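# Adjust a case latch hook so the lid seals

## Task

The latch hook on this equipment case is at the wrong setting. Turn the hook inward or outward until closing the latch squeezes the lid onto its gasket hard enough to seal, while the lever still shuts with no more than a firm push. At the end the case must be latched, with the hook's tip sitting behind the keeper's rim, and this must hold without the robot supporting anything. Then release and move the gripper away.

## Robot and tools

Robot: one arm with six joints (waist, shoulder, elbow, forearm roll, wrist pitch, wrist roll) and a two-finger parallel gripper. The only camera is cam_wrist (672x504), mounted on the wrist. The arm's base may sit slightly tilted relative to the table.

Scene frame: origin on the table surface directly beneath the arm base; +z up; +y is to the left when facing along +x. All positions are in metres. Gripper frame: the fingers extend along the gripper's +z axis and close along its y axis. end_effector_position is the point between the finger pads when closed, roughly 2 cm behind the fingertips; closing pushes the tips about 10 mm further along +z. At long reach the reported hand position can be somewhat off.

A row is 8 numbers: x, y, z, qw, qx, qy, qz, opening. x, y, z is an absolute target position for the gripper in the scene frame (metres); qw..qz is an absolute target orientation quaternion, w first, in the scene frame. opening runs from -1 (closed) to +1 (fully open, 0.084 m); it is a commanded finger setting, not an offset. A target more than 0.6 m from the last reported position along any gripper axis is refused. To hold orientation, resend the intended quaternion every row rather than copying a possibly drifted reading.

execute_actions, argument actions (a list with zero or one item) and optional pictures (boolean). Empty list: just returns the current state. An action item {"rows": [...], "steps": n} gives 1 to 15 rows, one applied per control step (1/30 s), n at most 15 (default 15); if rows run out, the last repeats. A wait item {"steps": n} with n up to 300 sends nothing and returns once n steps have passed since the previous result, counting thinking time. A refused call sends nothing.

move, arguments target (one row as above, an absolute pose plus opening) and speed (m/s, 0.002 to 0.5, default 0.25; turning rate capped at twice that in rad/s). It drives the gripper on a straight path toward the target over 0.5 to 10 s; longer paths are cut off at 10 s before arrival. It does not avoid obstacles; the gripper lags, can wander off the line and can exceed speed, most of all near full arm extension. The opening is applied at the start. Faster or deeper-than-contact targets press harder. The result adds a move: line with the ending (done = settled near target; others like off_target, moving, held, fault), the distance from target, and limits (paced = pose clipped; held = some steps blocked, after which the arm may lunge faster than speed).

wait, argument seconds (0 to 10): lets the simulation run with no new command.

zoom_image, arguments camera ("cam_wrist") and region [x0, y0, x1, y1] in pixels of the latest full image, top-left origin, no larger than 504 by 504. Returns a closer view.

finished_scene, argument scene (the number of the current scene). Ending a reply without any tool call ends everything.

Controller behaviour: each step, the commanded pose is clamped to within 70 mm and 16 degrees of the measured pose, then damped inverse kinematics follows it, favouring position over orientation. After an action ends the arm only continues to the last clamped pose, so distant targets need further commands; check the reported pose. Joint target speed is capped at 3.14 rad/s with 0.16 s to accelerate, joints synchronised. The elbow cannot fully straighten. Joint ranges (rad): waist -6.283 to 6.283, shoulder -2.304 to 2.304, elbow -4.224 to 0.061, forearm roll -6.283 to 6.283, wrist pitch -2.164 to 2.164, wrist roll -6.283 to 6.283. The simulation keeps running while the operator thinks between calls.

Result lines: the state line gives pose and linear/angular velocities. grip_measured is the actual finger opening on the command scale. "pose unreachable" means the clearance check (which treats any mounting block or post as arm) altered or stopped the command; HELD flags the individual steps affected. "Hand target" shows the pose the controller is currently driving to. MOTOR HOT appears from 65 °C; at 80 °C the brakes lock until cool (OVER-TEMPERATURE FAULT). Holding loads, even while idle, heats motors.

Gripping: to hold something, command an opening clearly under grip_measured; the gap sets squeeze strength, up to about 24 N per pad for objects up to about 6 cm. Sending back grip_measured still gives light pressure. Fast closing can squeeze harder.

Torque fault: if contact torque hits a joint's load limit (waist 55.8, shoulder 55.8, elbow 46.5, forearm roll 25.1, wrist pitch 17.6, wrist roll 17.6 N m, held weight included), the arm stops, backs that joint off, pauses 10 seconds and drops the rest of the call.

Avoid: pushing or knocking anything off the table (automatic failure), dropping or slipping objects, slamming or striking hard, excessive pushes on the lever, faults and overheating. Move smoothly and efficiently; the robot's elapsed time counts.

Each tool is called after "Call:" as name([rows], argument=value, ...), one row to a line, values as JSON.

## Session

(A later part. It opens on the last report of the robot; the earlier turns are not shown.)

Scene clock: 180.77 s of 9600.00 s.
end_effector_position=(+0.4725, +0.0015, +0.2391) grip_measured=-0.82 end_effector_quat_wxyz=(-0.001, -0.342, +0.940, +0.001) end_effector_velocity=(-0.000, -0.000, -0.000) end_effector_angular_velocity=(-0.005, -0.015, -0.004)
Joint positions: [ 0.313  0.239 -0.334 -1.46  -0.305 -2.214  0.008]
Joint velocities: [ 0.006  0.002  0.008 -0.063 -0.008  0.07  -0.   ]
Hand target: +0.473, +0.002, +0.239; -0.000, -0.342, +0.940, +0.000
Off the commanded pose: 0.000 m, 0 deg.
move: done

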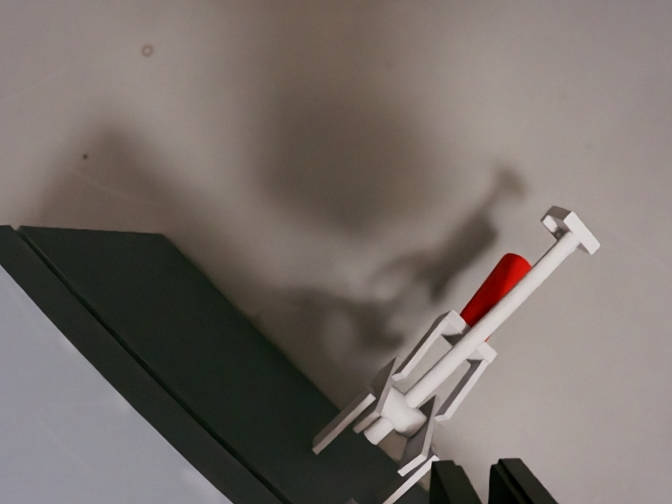

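Call:
move(target=[0.48,0.0,0.29,0,0.999,-0.044,0,-1], speed=0.5)

Call:
move(target=[0.47,0.18,0.33,0.287,0.709,-0.41,0.497,-1], speed=0.5)

Call:
move(target=[0.42,0.12,0.11,0.46,0.537,-0.537,0.46,-1], speed=0.4)

Scene clock: 187.10 s of 9600.00 s.
end_effector_position=(+0.4798, +0.0001, +0.2898) grip_measured=-1.00 end_effector_quat_wxyz=(+0.000, +0.999, -0.044, +0.000) end_effector_velocity=(-0.001, -0.000, -0.000) end_effector_angular_velocity=(+0.006, +0.013, +0.006)
Joint positions: [ 0.366  0.406 -0.341 -1.    -0.397 -5.013  0.   ]
Joint velocities: [-0.008 -0.002 -0.005  0.044  0.003 -0.054  0.   ]
Hand target: +0.480, +0.000, +0.290; +0.000, +0.999, -0.044, -0.001
Off the commanded pose: 0.000 m, 0 deg.
move: done

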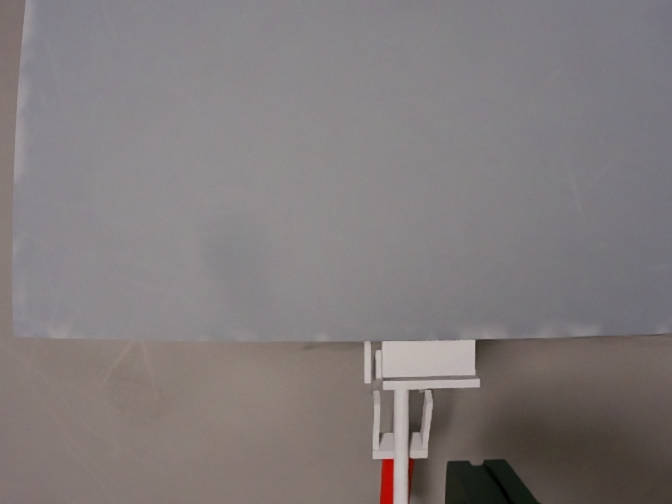

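Scene clock: 189.27 s of 9600.00 s.
end_effector_position=(+0.4712, +0.1798, +0.3314) grip_measured=-1.00 end_effector_quat_wxyz=(+0.285, +0.708, -0.410, +0.499) end_effector_velocity=(+0.000, +0.001, -0.000) end_effector_angular_velocity=(-0.007, -0.007, -0.007)
Joint positions: [ 1.156 -0.668 -0.867 -1.077 -1.786 -2.907  0.   ]
Joint velocities: [-0.002 -0.009 -0.01   0.006 -0.008  0.006  0.   ]
Hand target: +0.471, +0.180, +0.331; +0.286, +0.708, -0.410, +0.499
Off the commanded pose: 0.002 m, 0 deg.
move: done; limits=paced

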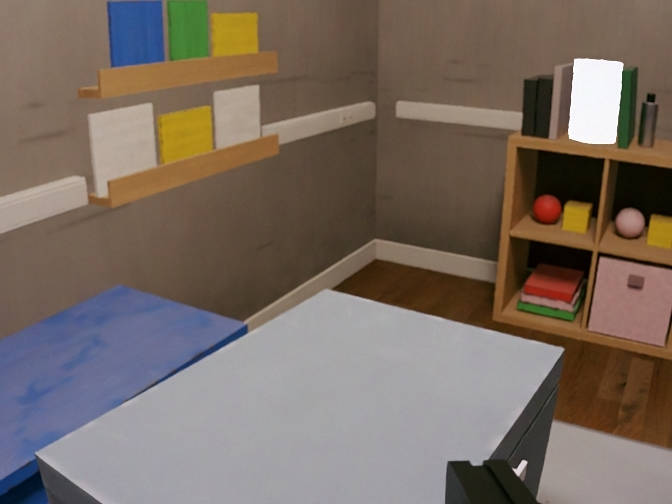

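Scene clock: 190.63 s of 9600.00 s.
end_effector_position=(+0.4199, +0.1202, +0.1105) grip_measured=-1.00 end_effector_quat_wxyz=(+0.460, +0.538, -0.536, +0.459) end_effector_velocity=(-0.001, -0.001, -0.002) end_effector_angular_velocity=(-0.002, +0.000, -0.005)
Joint positions: [ 0.778 -1.181 -1.277 -0.891 -1.669 -2.637  0.   ]
Joint velocities: [-0.004 -0.006 -0.006  0.002  0.     0.     0.   ]
Hand target: +0.420, +0.120, +0.110; +0.460, +0.538, -0.536, +0.459
Off the commanded pose: 0.001 m, 0 deg.
move: done

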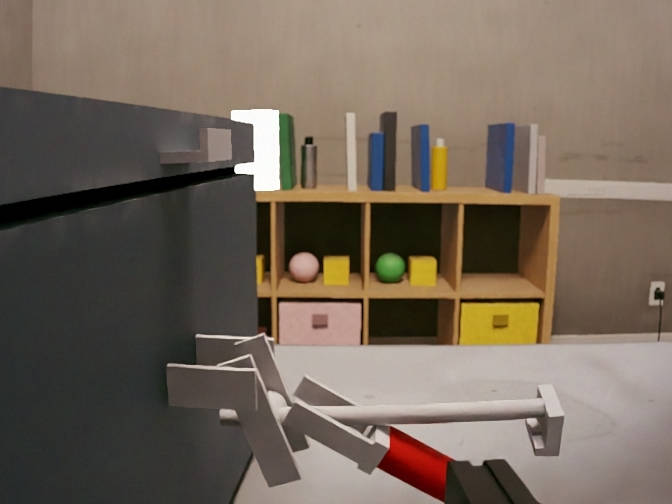

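Call:
move(target=[0.42,0.05,0.055,0.38,0.596,-0.596,0.38,-1], speed=0.12)

Scene clock: 197.53 s of 9600.00 s.
end_effector_position=(+0.4199, +0.0501, +0.0551) grip_measured=-1.00 end_effector_quat_wxyz=(+0.380, +0.596, -0.596, +0.380) end_effector_velocity=(-0.000, -0.002, -0.001) end_effector_angular_velocity=(+0.005, -0.000, +0.001)
Joint positions: [ 0.658 -1.067 -1.063 -1.162 -1.373 -2.543  0.   ]
Joint velocities: [-0.003  0.003  0.006 -0.007  0.005  0.004  0.   ]
Hand target: +0.420, +0.050, +0.055; +0.380, +0.596, -0.596, +0.380
Off the commanded pose: 0.000 m, 0 deg.
move: done

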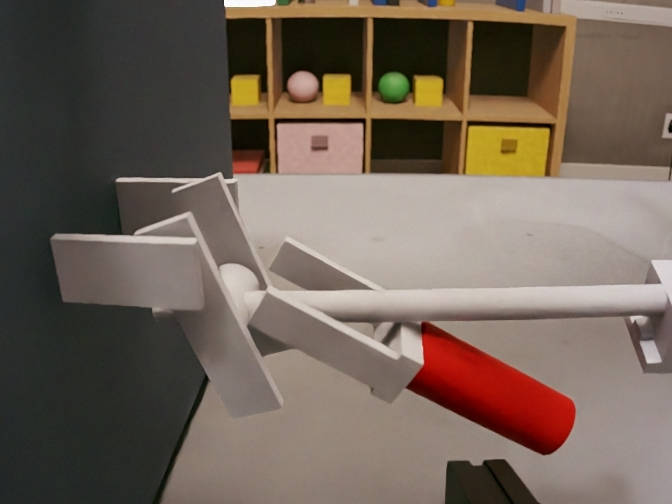

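Call:
move(target=[0.42,0.003,0.040,0.38,0.596,-0.596,0.38,-1], speed=0.08)

Call:
move(target=[0.405,0.003,0.078,0.38,0.596,-0.596,0.38,-1], speed=0.06)

Call:
move(target=[0.397,0.003,0.111,0.38,0.596,-0.596,0.38,-1], speed=0.06)

Call:
move(target=[0.400,0.003,0.141,0.38,0.596,-0.596,0.38,-1], speed=0.06)

Call:
move(target=[0.412,0.003,0.166,0.38,0.596,-0.596,0.38,-1], speed=0.05)

Scene clock: 201.67 s of 9600.00 s.
end_effector_position=(+0.4201, +0.0034, +0.0400) grip_measured=-1.00 end_effector_quat_wxyz=(+0.380, +0.596, -0.596, +0.380) end_effector_velocity=(+0.000, -0.002, -0.001) end_effector_angular_velocity=(+0.001, -0.000, -0.001)
Joint positions: [ 0.565 -1.061 -1.012 -1.265 -1.359 -2.499  0.   ]
Joint velocities: [-0.004  0.     0.001 -0.004  0.001  0.002  0.   ]
Hand target: +0.420, +0.003, +0.040; +0.380, +0.596, -0.596, +0.380
Off the commanded pose: 0.000 m, 0 deg.
move: done

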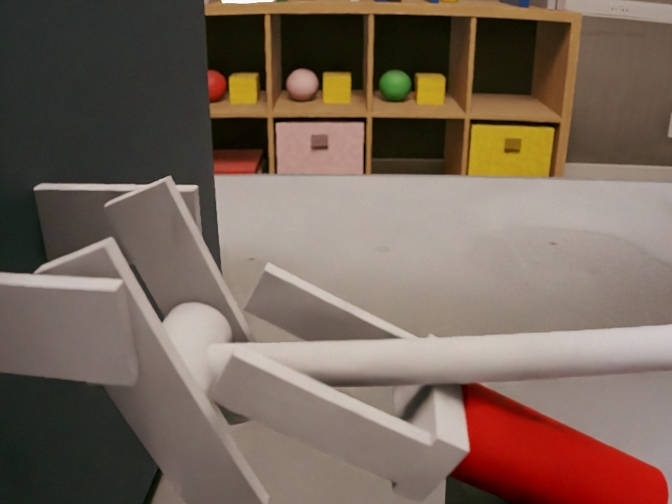

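Scene clock: 202.73 s of 9600.00 s.
end_effector_position=(+0.4052, +0.0028, +0.0778) grip_measured=-1.00 end_effector_quat_wxyz=(+0.380, +0.596, -0.596, +0.380) end_effector_velocity=(-0.001, -0.000, +0.002) end_effector_angular_velocity=(+0.000, +0.001, +0.000)
Joint positions: [ 0.612 -0.984 -0.911 -1.223 -1.349 -2.476  0.   ]
Joint velocities: [0.003 0.004 0.006 0.002 0.001 0.001 0.   ]
Hand target: +0.405, +0.003, +0.078; +0.380, +0.596, -0.596, +0.380
Off the commanded pose: 0.000 m, 0 deg.
move: done

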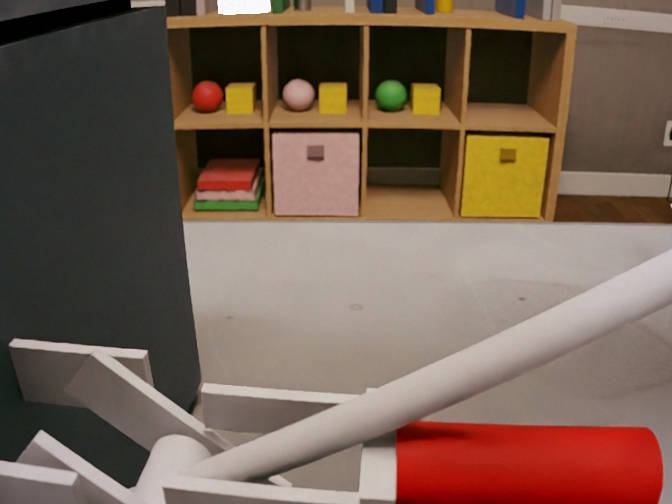

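Scene clock: 203.67 s of 9600.00 s.
end_effector_position=(+0.3971, +0.0029, +0.1108) grip_measured=-1.00 end_effector_quat_wxyz=(+0.380, +0.596, -0.596, +0.380) end_effector_velocity=(-0.000, +0.000, +0.002) end_effector_angular_velocity=(-0.001, -0.001, -0.000)
Joint positions: [ 0.652 -0.912 -0.835 -1.183 -1.345 -2.474  0.   ]
Joint velocities: [ 0.003  0.005  0.004  0.003 -0.001  0.     0.   ]
Hand target: +0.397, +0.003, +0.111; +0.380, +0.596, -0.596, +0.380
Off the commanded pose: 0.000 m, 0 deg.
move: done

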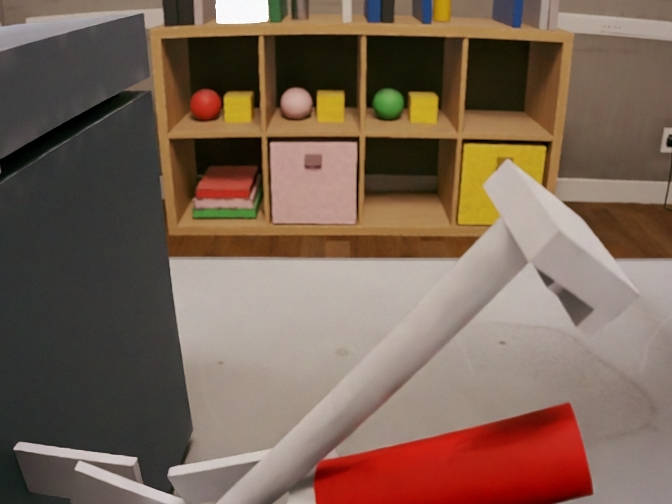

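Scene clock: 204.53 s of 9600.00 s.
end_effector_position=(+0.4000, +0.0029, +0.1407) grip_measured=-1.00 end_effector_quat_wxyz=(+0.380, +0.596, -0.596, +0.380) end_effector_velocity=(+0.000, +0.000, +0.002) end_effector_angular_velocity=(+0.001, +0.000, -0.000)
Joint positions: [ 0.682 -0.835 -0.782 -1.148 -1.353 -2.498  0.   ]
Joint velocities: [ 0.002  0.006  0.004  0.002  0.    -0.002  0.   ]
Hand target: +0.400, +0.003, +0.141; +0.380, +0.596, -0.596, +0.380
Off the commanded pose: 0.000 m, 0 deg.
move: done

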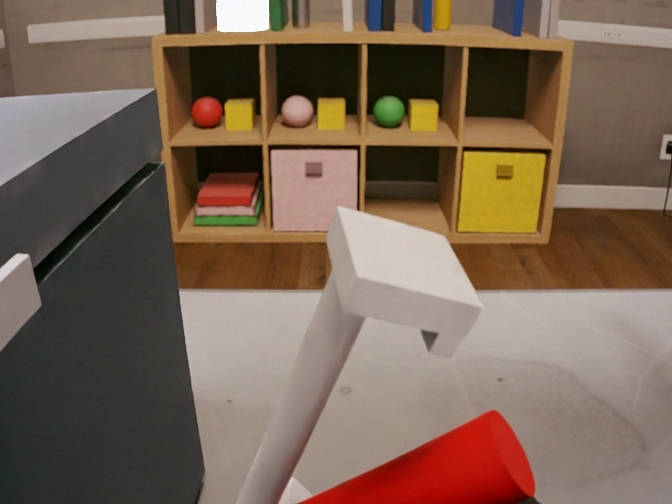

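Scene clock: 205.47 s of 9600.00 s.
end_effector_position=(+0.4119, +0.0030, +0.1658) grip_measured=-1.00 end_effector_quat_wxyz=(+0.380, +0.596, -0.596, +0.380) end_effector_velocity=(+0.001, +0.000, +0.001) end_effector_angular_velocity=(+0.000, -0.001, -0.001)
Joint positions: [ 0.696 -0.76  -0.754 -1.124 -1.372 -2.542  0.   ]
Joint velocities: [ 0.001  0.005  0.     0.002 -0.001 -0.003  0.   ]
Hand target: +0.412, +0.003, +0.166; +0.380, +0.596, -0.596, +0.380
Off the commanded pose: 0.000 m, 0 deg.
move: done

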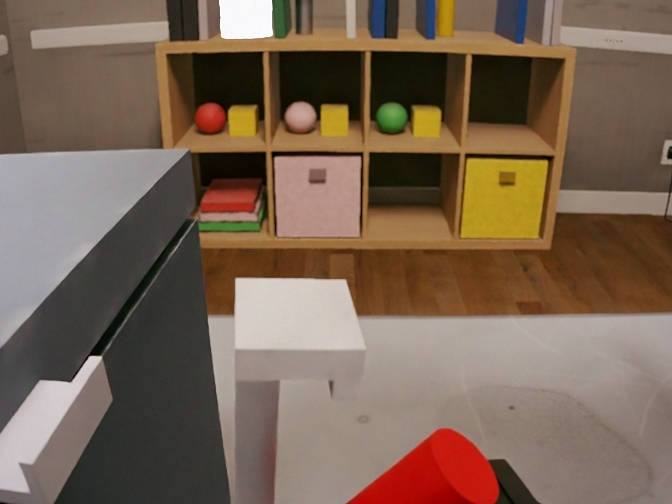

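Call:
move(target=[0.405,0.05,0.165,0.38,0.596,-0.596,0.38,-1], speed=0.15)

Call:
move(target=[0.44,0.12,0.14,0.5,0.5,-0.5,0.5,-1], speed=0.3)

Scene clock: 207.83 s of 9600.00 s.
end_effector_position=(+0.4050, +0.0496, +0.1650) grip_measured=-1.00 end_effector_quat_wxyz=(+0.380, +0.596, -0.596, +0.380) end_effector_velocity=(-0.000, +0.002, +0.000) end_effector_angular_velocity=(-0.001, -0.000, -0.000)
Joint positions: [ 0.783 -0.818 -0.837 -1.034 -1.384 -2.563  0.   ]
Joint velocities: [ 0.004 -0.004 -0.005  0.005 -0.002 -0.001  0.   ]
Hand target: +0.405, +0.050, +0.165; +0.380, +0.596, -0.596, +0.380
Off the commanded pose: 0.000 m, 0 deg.
move: done

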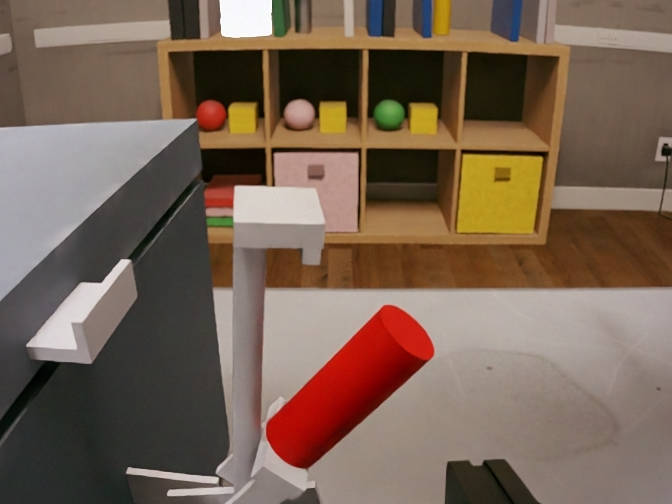

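Scene clock: 209.10 s of 9600.00 s.
end_effector_position=(+0.4398, +0.1204, +0.1402) grip_measured=-1.00 end_effector_quat_wxyz=(+0.500, +0.500, -0.500, +0.500) end_effector_velocity=(+0.001, +0.002, -0.001) end_effector_angular_velocity=(-0.011, -0.000, -0.000)
Joint positions: [ 0.758 -1.192 -1.328 -0.843 -1.828 -2.654  0.   ]
Joint velocities: [-0.002 -0.009 -0.013  0.003 -0.013 -0.001  0.   ]
Hand target: +0.440, +0.121, +0.140; +0.500, +0.500, -0.500, +0.500
Off the commanded pose: 0.000 m, 0 deg.
move: done

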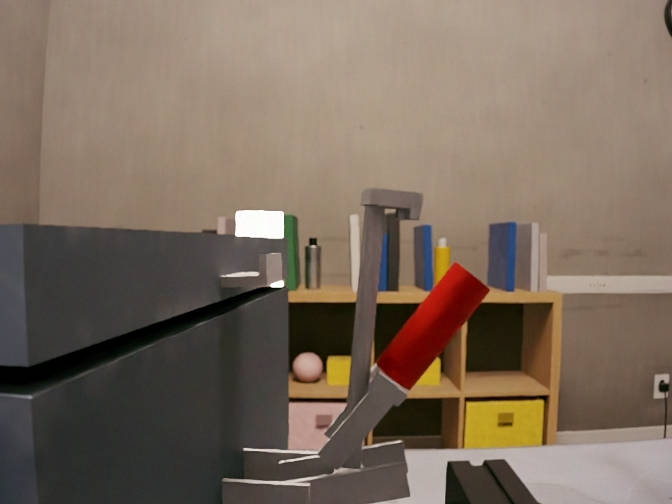

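Call:
move(target=[0.47,0.18,0.33,0.287,0.709,-0.41,0.497,-0.1], speed=0.5)

Call:
move(target=[0.458,0.001,0.28,0,0.999,-0.044,0,-0.1], speed=0.5)

Call:
move(target=[0.458,0.001,0.232,0,0.999,-0.044,0,-0.1], speed=0.15)

Call:
move(target=[0.458,0.001,0.232,0,0.999,-0.044,0,-0.8])

Call:
move(target=[0.467,0.0005,0.233,0,0.999,-0.044,0,-0.8], speed=0.05)

Scene clock: 216.17 s of 9600.00 s.
end_effector_position=(+0.4700, +0.1796, +0.3294) grip_measured=-0.11 end_effector_quat_wxyz=(+0.287, +0.708, -0.411, +0.498) end_effector_velocity=(+0.000, +0.001, +0.003) end_effector_angular_velocity=(+0.005, +0.002, +0.006)
Joint positions: [ 1.155 -0.673 -0.869 -1.073 -1.783 -2.905  0.039]
Joint velocities: [ 0.005  0.008  0.004 -0.002  0.001 -0.006  0.   ]
Hand target: +0.470, +0.180, +0.330; +0.287, +0.708, -0.411, +0.498
Off the commanded pose: 0.001 m, 0 deg.
move: done

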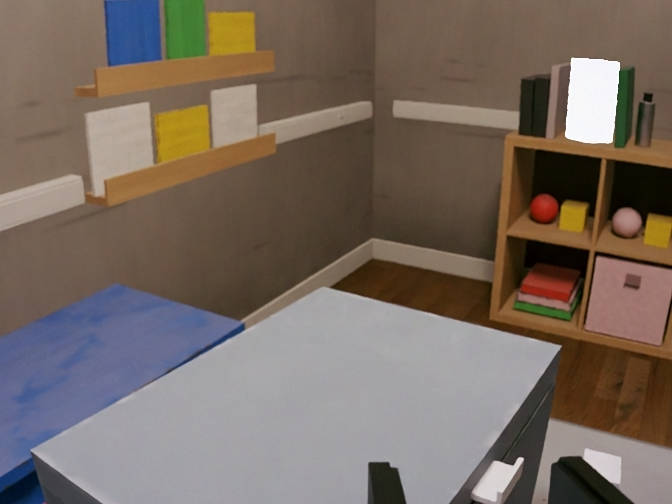

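Scene clock: 218.70 s of 9600.00 s.
end_effector_position=(+0.4569, +0.0010, +0.2787) grip_measured=-0.11 end_effector_quat_wxyz=(-0.000, +0.999, -0.045, -0.002) end_effector_velocity=(-0.001, -0.001, -0.000) end_effector_angular_velocity=(+0.003, +0.015, +0.004)
Joint positions: [ 0.373  0.408 -0.286 -1.104 -0.374 -4.892  0.039]
Joint velocities: [-0.008 -0.003 -0.006  0.047  0.003 -0.056 -0.   ]
Hand target: +0.457, +0.001, +0.279; -0.000, +0.999, -0.045, -0.003
Off the commanded pose: 0.002 m, 0 deg.
move: done

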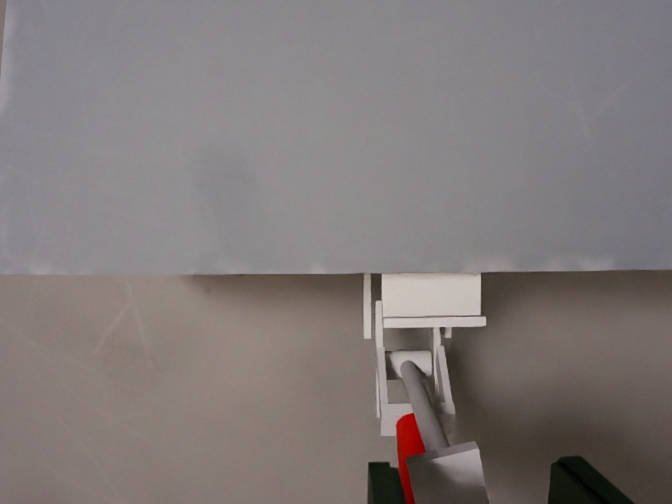

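Scene clock: 219.70 s of 9600.00 s.
end_effector_position=(+0.4582, +0.0011, +0.2324) grip_measured=-0.11 end_effector_quat_wxyz=(-0.000, +0.999, -0.044, -0.001) end_effector_velocity=(-0.001, -0.000, -0.002) end_effector_angular_velocity=(-0.004, -0.019, -0.002)
Joint positions: [ 0.313  0.232 -0.301 -1.588 -0.303 -4.436  0.039]
Joint velocities: [ 0.003 -0.003  0.012 -0.106 -0.009  0.11  -0.   ]
Hand target: +0.458, +0.001, +0.232; -0.000, +0.999, -0.044, +0.000
Off the commanded pose: 0.000 m, 0 deg.
move: done

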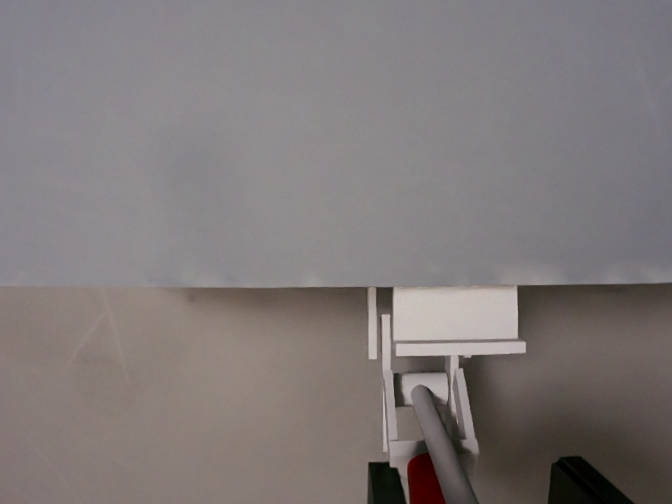

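Scene clock: 220.40 s of 9600.00 s.
end_effector_position=(+0.4580, +0.0011, +0.2320) grip_measured=-0.45 end_effector_quat_wxyz=(-0.000, +0.999, -0.044, -0.000) end_effector_velocity=(+0.001, -0.000, +0.000) end_effector_angular_velocity=(-0.000, -0.002, +0.000)
Joint positions: [ 0.313  0.231 -0.3   -1.598 -0.304 -4.425  0.024]
Joint velocities: [-0.    -0.    -0.001 -0.004 -0.001  0.003 -0.   ]
Hand target: +0.458, +0.001, +0.232; -0.000, +0.999, -0.044, +0.000
Off the commanded pose: 0.000 m, 0 deg.
move: done

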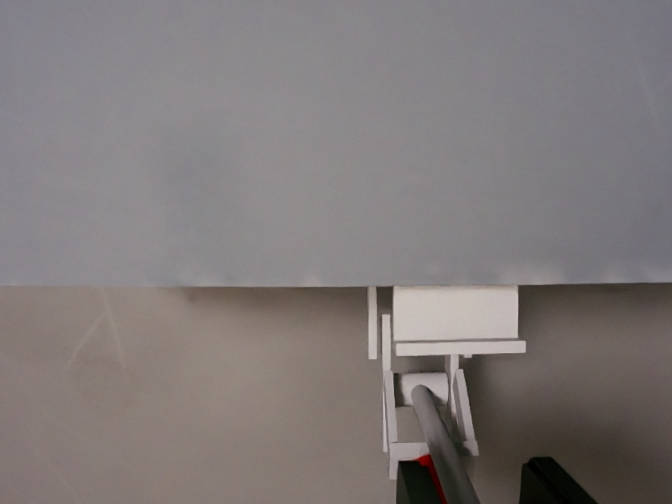

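Scene clock: 221.13 s of 9600.00 s.
end_effector_position=(+0.4665, +0.0004, +0.2328) grip_measured=-0.45 end_effector_quat_wxyz=(+0.000, +0.999, -0.044, -0.000) end_effector_velocity=(+0.001, +0.000, +0.000) end_effector_angular_velocity=(+0.001, +0.001, -0.000)
Joint positions: [ 0.307  0.225 -0.32  -1.556 -0.301 -4.475  0.024]
Joint velocities: [-0.001 -0.001 -0.004  0.013  0.001 -0.015 -0.   ]
Hand target: +0.467, +0.001, +0.233; +0.000, +0.999, -0.044, -0.000
Off the commanded pose: 0.001 m, 0 deg.
move: done

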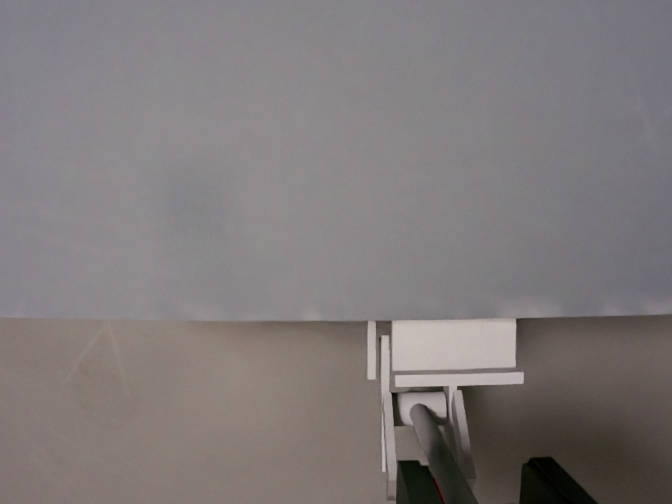

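Call:
move(target=[0.466,0.0005,0.233,0,0.996,0.087,0,-1], speed=0.2)

Scene clock: 225.53 s of 9600.00 s.
end_effector_position=(+0.4660, +0.0005, +0.2330) grip_measured=-0.45 end_effector_quat_wxyz=(-0.000, +0.996, +0.086, +0.000) end_effector_velocity=(-0.001, +0.000, -0.000) end_effector_angular_velocity=(+0.000, +0.007, +0.013)
Joint positions: [ 0.308  0.226 -0.318 -1.561 -0.301 -4.73   0.024]
Joint velocities: [-0.001 -0.001 -0.002  0.026  0.002 -0.038 -0.   ]
Hand target: +0.466, +0.001, +0.233; +0.000, +0.996, +0.087, +0.000
Off the commanded pose: 0.000 m, 0 deg.
move: done

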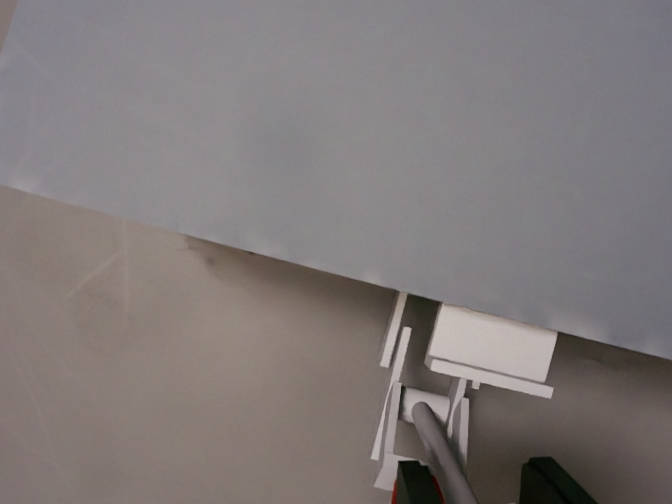

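Call:
move(target=[0.467,0.001,0.233,0,0.407,-0.914,0,-0.9], speed=0.5)

Call:
move(target=[0.467,0.001,0.233,0,-0.731,-0.682,0,-0.9], speed=0.5)

Call:
move(target=[0.467,0.001,0.233,0,-0.883,0.469,0,-0.9], speed=0.5)

Call:
move(target=[0.467,0.001,0.233,0,0.156,0.988,0,-0.9], speed=0.5)

Scene clock: 233.27 s of 9600.00 s.
end_effector_position=(+0.4671, +0.0011, +0.2331) grip_measured=-0.46 end_effector_quat_wxyz=(-0.001, -0.407, +0.913, +0.001) end_effector_velocity=(+0.000, -0.000, -0.000) end_effector_angular_velocity=(-0.005, -0.015, -0.004)
Joint positions: [ 0.308  0.224 -0.323 -1.546 -0.3   -2.268  0.024]
Joint velocities: [ 0.004  0.002  0.008 -0.067 -0.009  0.073  0.   ]
Hand target: +0.467, +0.001, +0.233; -0.000, -0.407, +0.914, +0.000
Off the commanded pose: 0.000 m, 0 deg.
move: done

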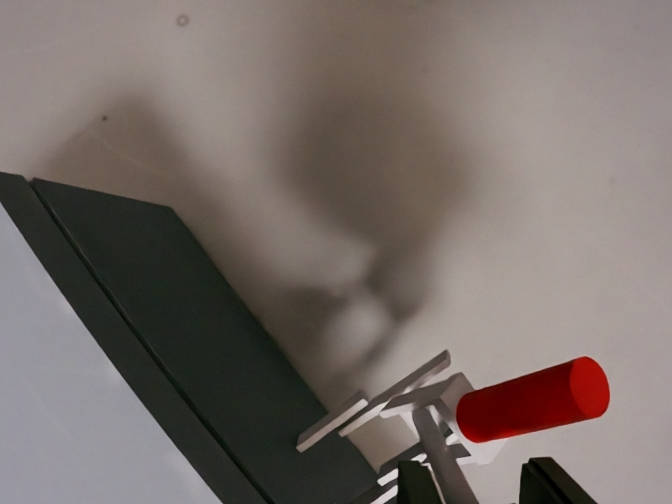

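Scene clock: 236.57 s of 9600.00 s.
end_effector_position=(+0.4670, +0.0011, +0.2331) grip_measured=-0.49 end_effector_quat_wxyz=(-0.001, +0.731, +0.682, -0.000) end_effector_velocity=(+0.001, -0.000, -0.000) end_effector_angular_velocity=(-0.003, -0.017, -0.005)
Joint positions: [ 0.308  0.224 -0.322 -1.545 -0.3    0.209  0.023]
Joint velocities: [ 0.004  0.002  0.007 -0.07  -0.008  0.076 -0.   ]
Hand target: +0.467, +0.001, +0.233; -0.000, +0.731, +0.682, -0.000
Off the commanded pose: 0.000 m, 0 deg.
move: done

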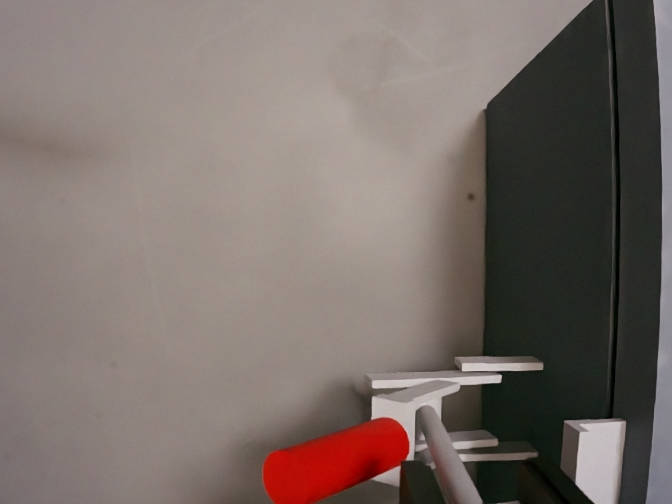

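Scene clock: 239.87 s of 9600.00 s.
end_effector_position=(+0.4666, +0.0010, +0.2329) grip_measured=-0.50 end_effector_quat_wxyz=(+0.000, +0.883, -0.469, -0.001) end_effector_velocity=(+0.002, -0.000, +0.000) end_effector_angular_velocity=(-0.004, -0.019, -0.005)
Joint positions: [ 0.308  0.224 -0.322 -1.545 -0.301  2.687  0.022]
Joint velocities: [ 0.004  0.003  0.006 -0.07  -0.009  0.077  0.   ]
Hand target: +0.467, +0.001, +0.233; +0.000, +0.883, -0.469, -0.000
Off the commanded pose: 0.000 m, 0 deg.
move: done

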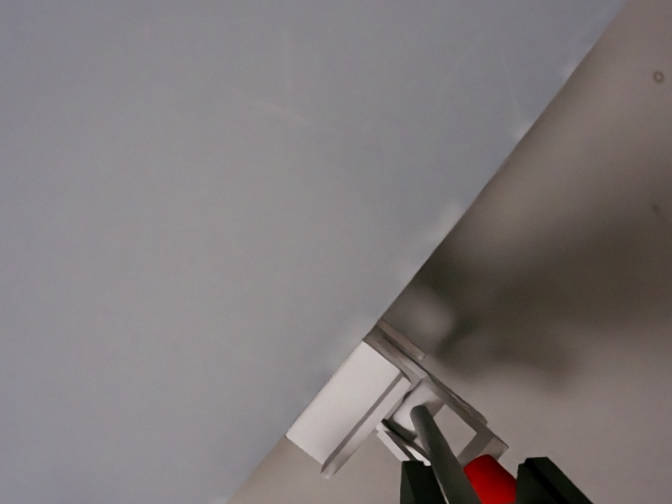

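Scene clock: 243.17 s of 9600.00 s.
end_effector_position=(+0.4669, +0.0009, +0.2330) grip_measured=-0.51 end_effector_quat_wxyz=(-0.001, +0.156, +0.988, -0.000) end_effector_velocity=(+0.001, -0.000, -0.000) end_effector_angular_velocity=(-0.003, -0.018, -0.004)
Joint positions: [ 0.308  0.224 -0.322 -1.545 -0.301  5.165  0.022]
Joint velocities: [ 0.004  0.003  0.008 -0.071 -0.008  0.077  0.   ]
Hand target: +0.467, +0.001, +0.233; -0.000, +0.156, +0.988, -0.000
Off the commanded pose: 0.000 m, 0 deg.
move: done

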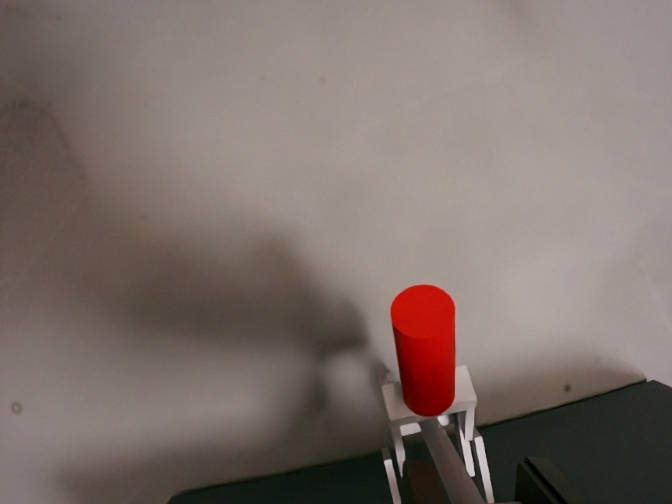

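Call:
move(target=[0.467,0.001,0.233,0,0.044,0.999,0,-0.9], speed=0.4)

Call:
move(target=[0.496,-0.002,0.230,0,0.044,0.999,0,-0.9], speed=0.08)

Call:
move(target=[0.496,-0.002,0.230,0,0.044,0.999,0,-0.1])

Call:
move(target=[0.496,-0.002,0.29,0,0.044,0.999,0,-0.1])

Call:
move(target=[0.49,-0.002,0.29,0,-0.999,0.044,0.0,-1], speed=0.5)

Scene clock: 247.33 s of 9600.00 s.
end_effector_position=(+0.4670, +0.0011, +0.2330) grip_measured=-0.51 end_effector_quat_wxyz=(+0.000, +0.045, +0.999, +0.000) end_effector_velocity=(-0.001, -0.000, +0.000) end_effector_angular_velocity=(-0.000, +0.008, +0.011)
Joint positions: [ 0.309  0.224 -0.321 -1.558 -0.302  4.955  0.022]
Joint velocities: [-0.001 -0.002 -0.003  0.033  0.002 -0.044 -0.   ]
Hand target: +0.467, +0.001, +0.233; +0.000, +0.044, +0.999, +0.000
Off the commanded pose: 0.000 m, 0 deg.
move: done

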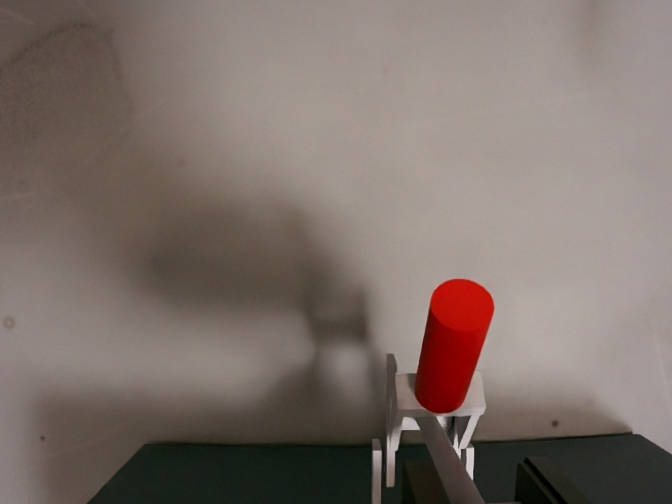

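Scene clock: 248.17 s of 9600.00 s.
end_effector_position=(+0.4955, -0.0017, +0.2299) grip_measured=-0.51 end_effector_quat_wxyz=(-0.000, +0.044, +0.999, +0.000) end_effector_velocity=(+0.003, -0.000, -0.000) end_effector_angular_velocity=(-0.000, +0.001, +0.001)
Joint positions: [ 0.28   0.182 -0.393 -1.478 -0.288  4.845  0.022]
Joint velocities: [-0.002 -0.004 -0.009  0.016  0.001 -0.02  -0.   ]
Hand target: +0.496, -0.002, +0.230; -0.000, +0.044, +0.999, +0.000
Off the commanded pose: 0.001 m, 0 deg.
move: done

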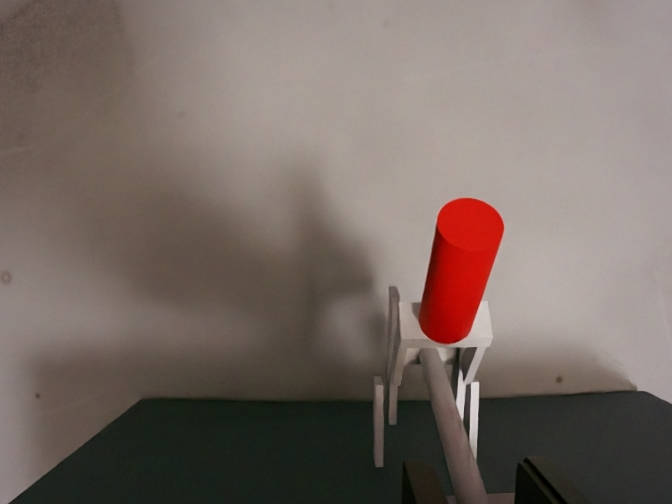

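Scene clock: 248.87 s of 9600.00 s.
end_effector_position=(+0.4960, -0.0020, +0.2300) grip_measured=-0.11 end_effector_quat_wxyz=(+0.000, +0.044, +0.999, -0.000) end_effector_velocity=(+0.000, +0.000, +0.000) end_effector_angular_velocity=(+0.001, -0.001, +0.001)
Joint positions: [ 0.28   0.182 -0.394 -1.477 -0.288  4.843  0.039]
Joint velocities: [ 0.    -0.    -0.001 -0.     0.001 -0.001  0.   ]
Hand target: +0.496, -0.002, +0.230; -0.000, +0.044, +0.999, +0.000
Off the commanded pose: 0.000 m, 0 deg.
move: done

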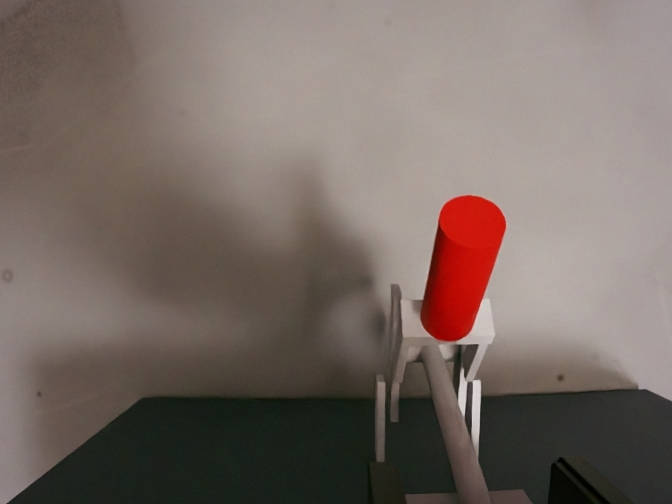

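Scene clock: 249.87 s of 9600.00 s.
end_effector_position=(+0.4958, -0.0020, +0.2896) grip_measured=-0.11 end_effector_quat_wxyz=(+0.000, +0.044, +0.999, -0.000) end_effector_velocity=(+0.001, -0.001, +0.002) end_effector_angular_velocity=(+0.005, +0.012, +0.002)
Joint positions: [ 0.346  0.379 -0.38  -0.972 -0.392  4.365  0.039]
Joint velocities: [-0.007  0.003 -0.008  0.057 -0.003 -0.064  0.   ]
Hand target: +0.496, -0.002, +0.290; -0.001, +0.044, +0.999, -0.000
Off the commanded pose: 0.000 m, 0 deg.
move: done

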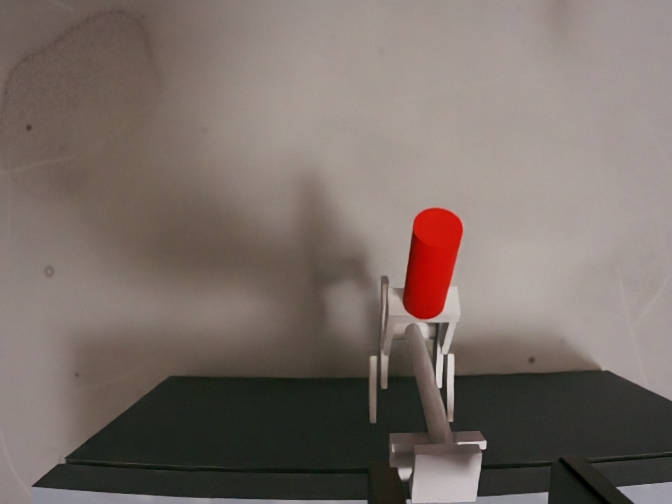

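Scene clock: 253.73 s of 9600.00 s.
end_effector_position=(+0.4900, -0.0020, +0.2900) grip_measured=-1.00 end_effector_quat_wxyz=(+0.000, +0.999, -0.044, +0.001) end_effector_velocity=(-0.001, -0.000, +0.000) end_effector_angular_velocity=(+0.006, +0.010, +0.007)
Joint positions: [ 0.351  0.391 -0.365 -0.981 -0.393  1.238  0.   ]
Joint velocities: [-0.007 -0.002 -0.004  0.038  0.003 -0.049  0.   ]
Hand target: +0.490, -0.002, +0.290; +0.000, +0.999, -0.044, +0.000
Off the commanded pose: 0.000 m, 0 deg.
move: done

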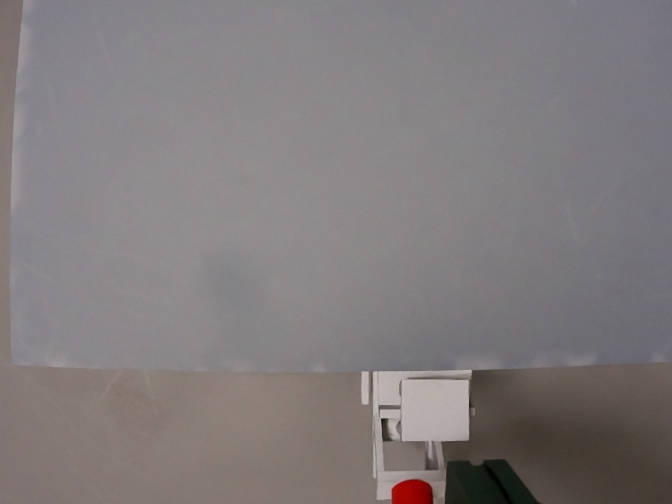

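Call:
move(target=[0.47,0.18,0.33,0.287,0.709,-0.41,0.497,-1], speed=0.5)

Call:
move(target=[0.458,0.06,0.215,0.431,0.561,-0.431,0.561,-1], speed=0.4)

Call:
move(target=[0.467,0.010,0.213,0.431,0.561,-0.431,0.561,-1], speed=0.15)

Call:
move(target=[0.438,0.008,0.198,0.431,0.561,-0.431,0.561,-1], speed=0.06)

Call:
move(target=[0.419,0.008,0.181,0.431,0.561,-0.431,0.561,-1], speed=0.05)

Call:
move(target=[0.404,0.008,0.16,0.431,0.561,-0.431,0.561,-1], speed=0.04)

Scene clock: 260.53 s of 9600.00 s.
end_effector_position=(+0.4712, +0.1797, +0.3314) grip_measured=-1.00 end_effector_quat_wxyz=(+0.285, +0.708, -0.409, +0.499) end_effector_velocity=(+0.000, +0.001, +0.000) end_effector_angular_velocity=(-0.006, -0.009, -0.008)
Joint positions: [ 1.156 -0.668 -0.867 -1.077 -1.786  3.376  0.   ]
Joint velocities: [-0.002 -0.009 -0.01   0.006 -0.009  0.007  0.   ]
Hand target: +0.471, +0.180, +0.331; +0.286, +0.708, -0.410, +0.500
Off the commanded pose: 0.002 m, 0 deg.
move: done; limits=paced

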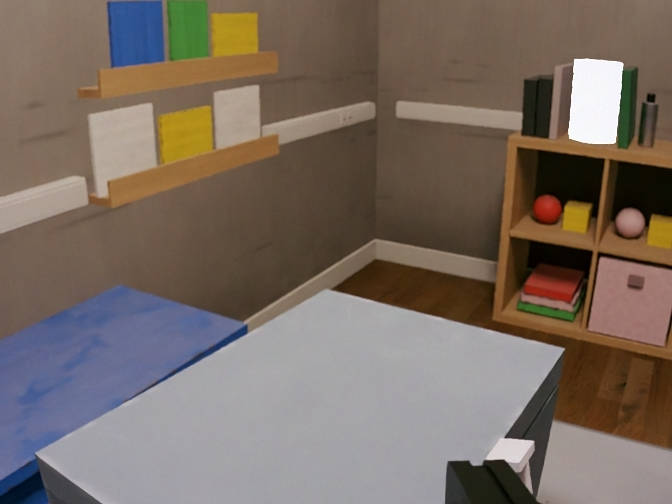

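Scene clock: 261.73 s of 9600.00 s.
end_effector_position=(+0.4582, +0.0607, +0.2154) grip_measured=-1.00 end_effector_quat_wxyz=(+0.431, +0.562, -0.430, +0.560) end_effector_velocity=(-0.000, -0.002, -0.002) end_effector_angular_velocity=(-0.005, -0.001, -0.003)
Joint positions: [ 0.778 -0.977 -0.968 -1.026 -1.872  3.685  0.   ]
Joint velocities: [-0.007 -0.006 -0.003 -0.001 -0.001  0.004  0.   ]
Hand target: +0.458, +0.060, +0.215; +0.431, +0.562, -0.430, +0.560
Off the commanded pose: 0.001 m, 0 deg.
move: done

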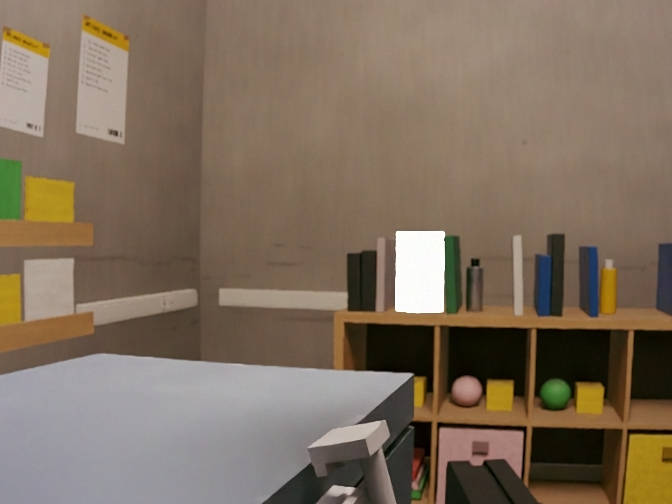

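Scene clock: 262.63 s of 9600.00 s.
end_effector_position=(+0.4670, +0.0104, +0.2130) grip_measured=-1.00 end_effector_quat_wxyz=(+0.431, +0.561, -0.431, +0.561) end_effector_velocity=(-0.000, -0.002, -0.000) end_effector_angular_velocity=(+0.001, +0.002, -0.000)
Joint positions: [ 0.684 -0.927 -0.885 -1.109 -1.858  3.719  0.   ]
Joint velocities: [-0.004  0.002  0.004 -0.004  0.002  0.001  0.   ]
Hand target: +0.467, +0.010, +0.213; +0.431, +0.561, -0.431, +0.561
Off the commanded pose: 0.000 m, 0 deg.
move: done

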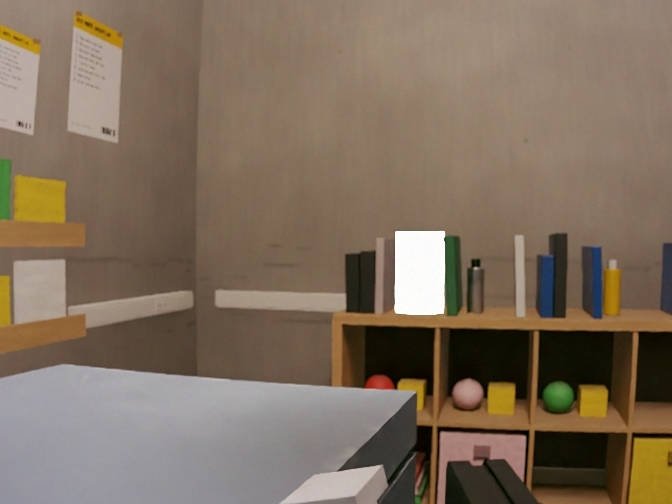

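Scene clock: 263.57 s of 9600.00 s.
end_effector_position=(+0.4383, +0.0079, +0.1982) grip_measured=-1.00 end_effector_quat_wxyz=(+0.431, +0.561, -0.431, +0.561) end_effector_velocity=(-0.001, +0.000, -0.001) end_effector_angular_velocity=(+0.001, -0.001, -0.002)
Joint positions: [ 0.694 -0.988 -0.876 -1.081 -1.826  3.783  0.   ]
Joint velocities: [ 0.001 -0.004 -0.002  0.002  0.002  0.003  0.   ]
Hand target: +0.438, +0.008, +0.198; +0.431, +0.561, -0.431, +0.561
Off the commanded pose: 0.000 m, 0 deg.
move: done

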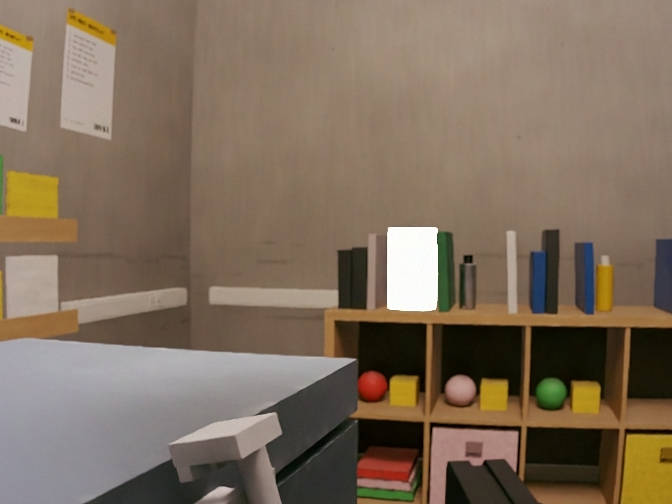

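Scene clock: 264.43 s of 9600.00 s.
end_effector_position=(+0.4192, +0.0079, +0.1812) grip_measured=-1.00 end_effector_quat_wxyz=(+0.431, +0.561, -0.431, +0.561) end_effector_velocity=(-0.002, +0.000, -0.002) end_effector_angular_velocity=(-0.000, -0.000, -0.001)
Joint positions: [ 0.696 -1.049 -0.892 -1.069 -1.804  3.824  0.   ]
Joint velocities: [ 0.    -0.006 -0.002  0.002  0.002  0.003  0.   ]
Hand target: +0.419, +0.008, +0.181; +0.431, +0.561, -0.431, +0.561
Off the commanded pose: 0.000 m, 0 deg.
move: done

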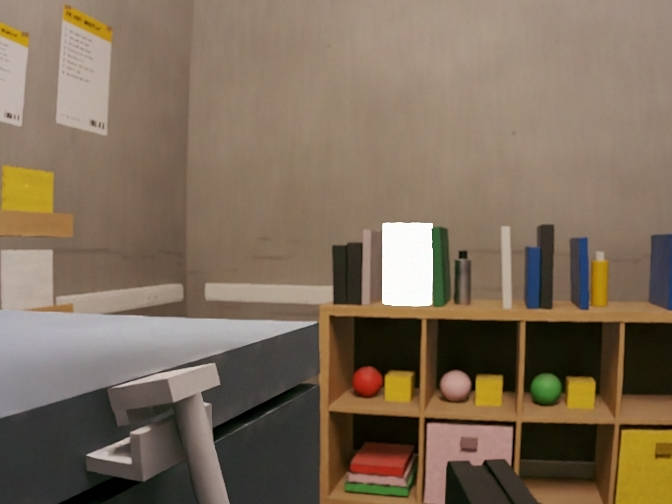

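Scene clock: 265.43 s of 9600.00 s.
end_effector_position=(+0.4041, +0.0080, +0.1602) grip_measured=-1.00 end_effector_quat_wxyz=(+0.431, +0.561, -0.431, +0.561) end_effector_velocity=(-0.001, +0.000, -0.002) end_effector_angular_velocity=(+0.000, -0.001, +0.001)
Joint positions: [ 0.689 -1.116 -0.924 -1.069 -1.789  3.856  0.   ]
Joint velocities: [-0.    -0.005 -0.003 -0.     0.     0.003  0.   ]
Hand target: +0.404, +0.008, +0.160; +0.431, +0.561, -0.431, +0.561
Off the commanded pose: 0.000 m, 0 deg.
move: done

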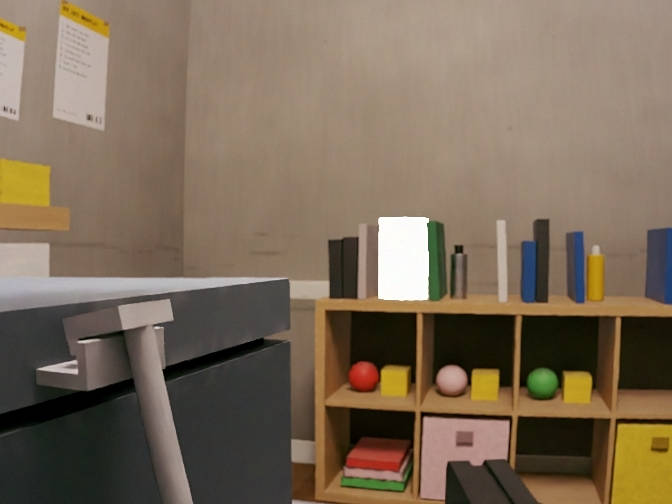

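Call:
move(target=[0.397,0.008,0.148,0.431,0.561,-0.431,0.561,-1], speed=0.03)

Call:
zoom_image(camera="cam_wrist", region=[0,220,300,420])

Scene clock: 267.77 s of 9600.00 s.
end_effector_position=(+0.3972, +0.0080, +0.1483) grip_measured=-1.00 end_effector_quat_wxyz=(+0.431, +0.561, -0.431, +0.561) end_effector_velocity=(-0.001, +0.000, -0.002) end_effector_angular_velocity=(+0.002, -0.000, -0.002)
Joint positions: [ 0.684 -1.152 -0.945 -1.071 -1.783  3.87   0.   ]
Joint velocities: [-0.001 -0.005 -0.004 -0.     0.003  0.001  0.   ]
Hand target: +0.397, +0.008, +0.148; +0.431, +0.561, -0.431, +0.561
Off the commanded pose: 0.000 m, 0 deg.
move: done

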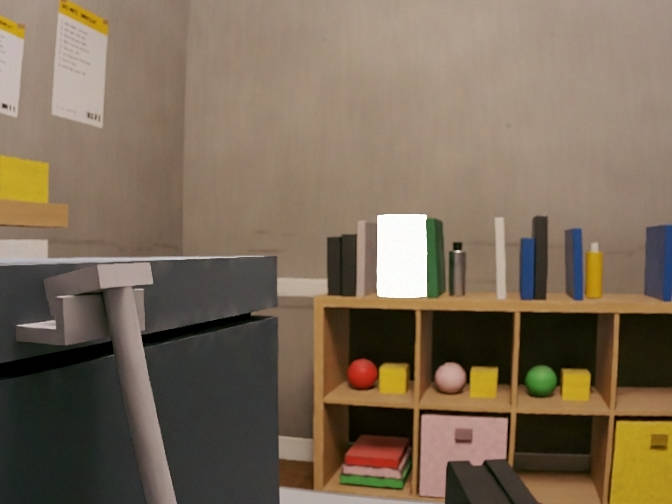

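Region (0, 220, 300, 420) of cam_wrist's 672x504 image, scaled by 1.680, with more detail than that image has.

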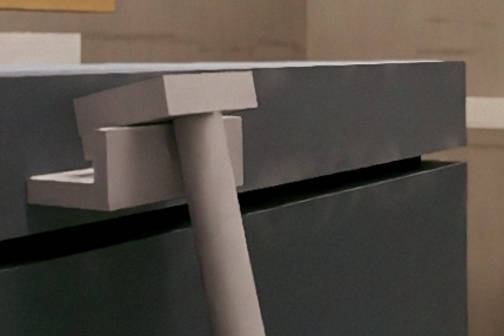

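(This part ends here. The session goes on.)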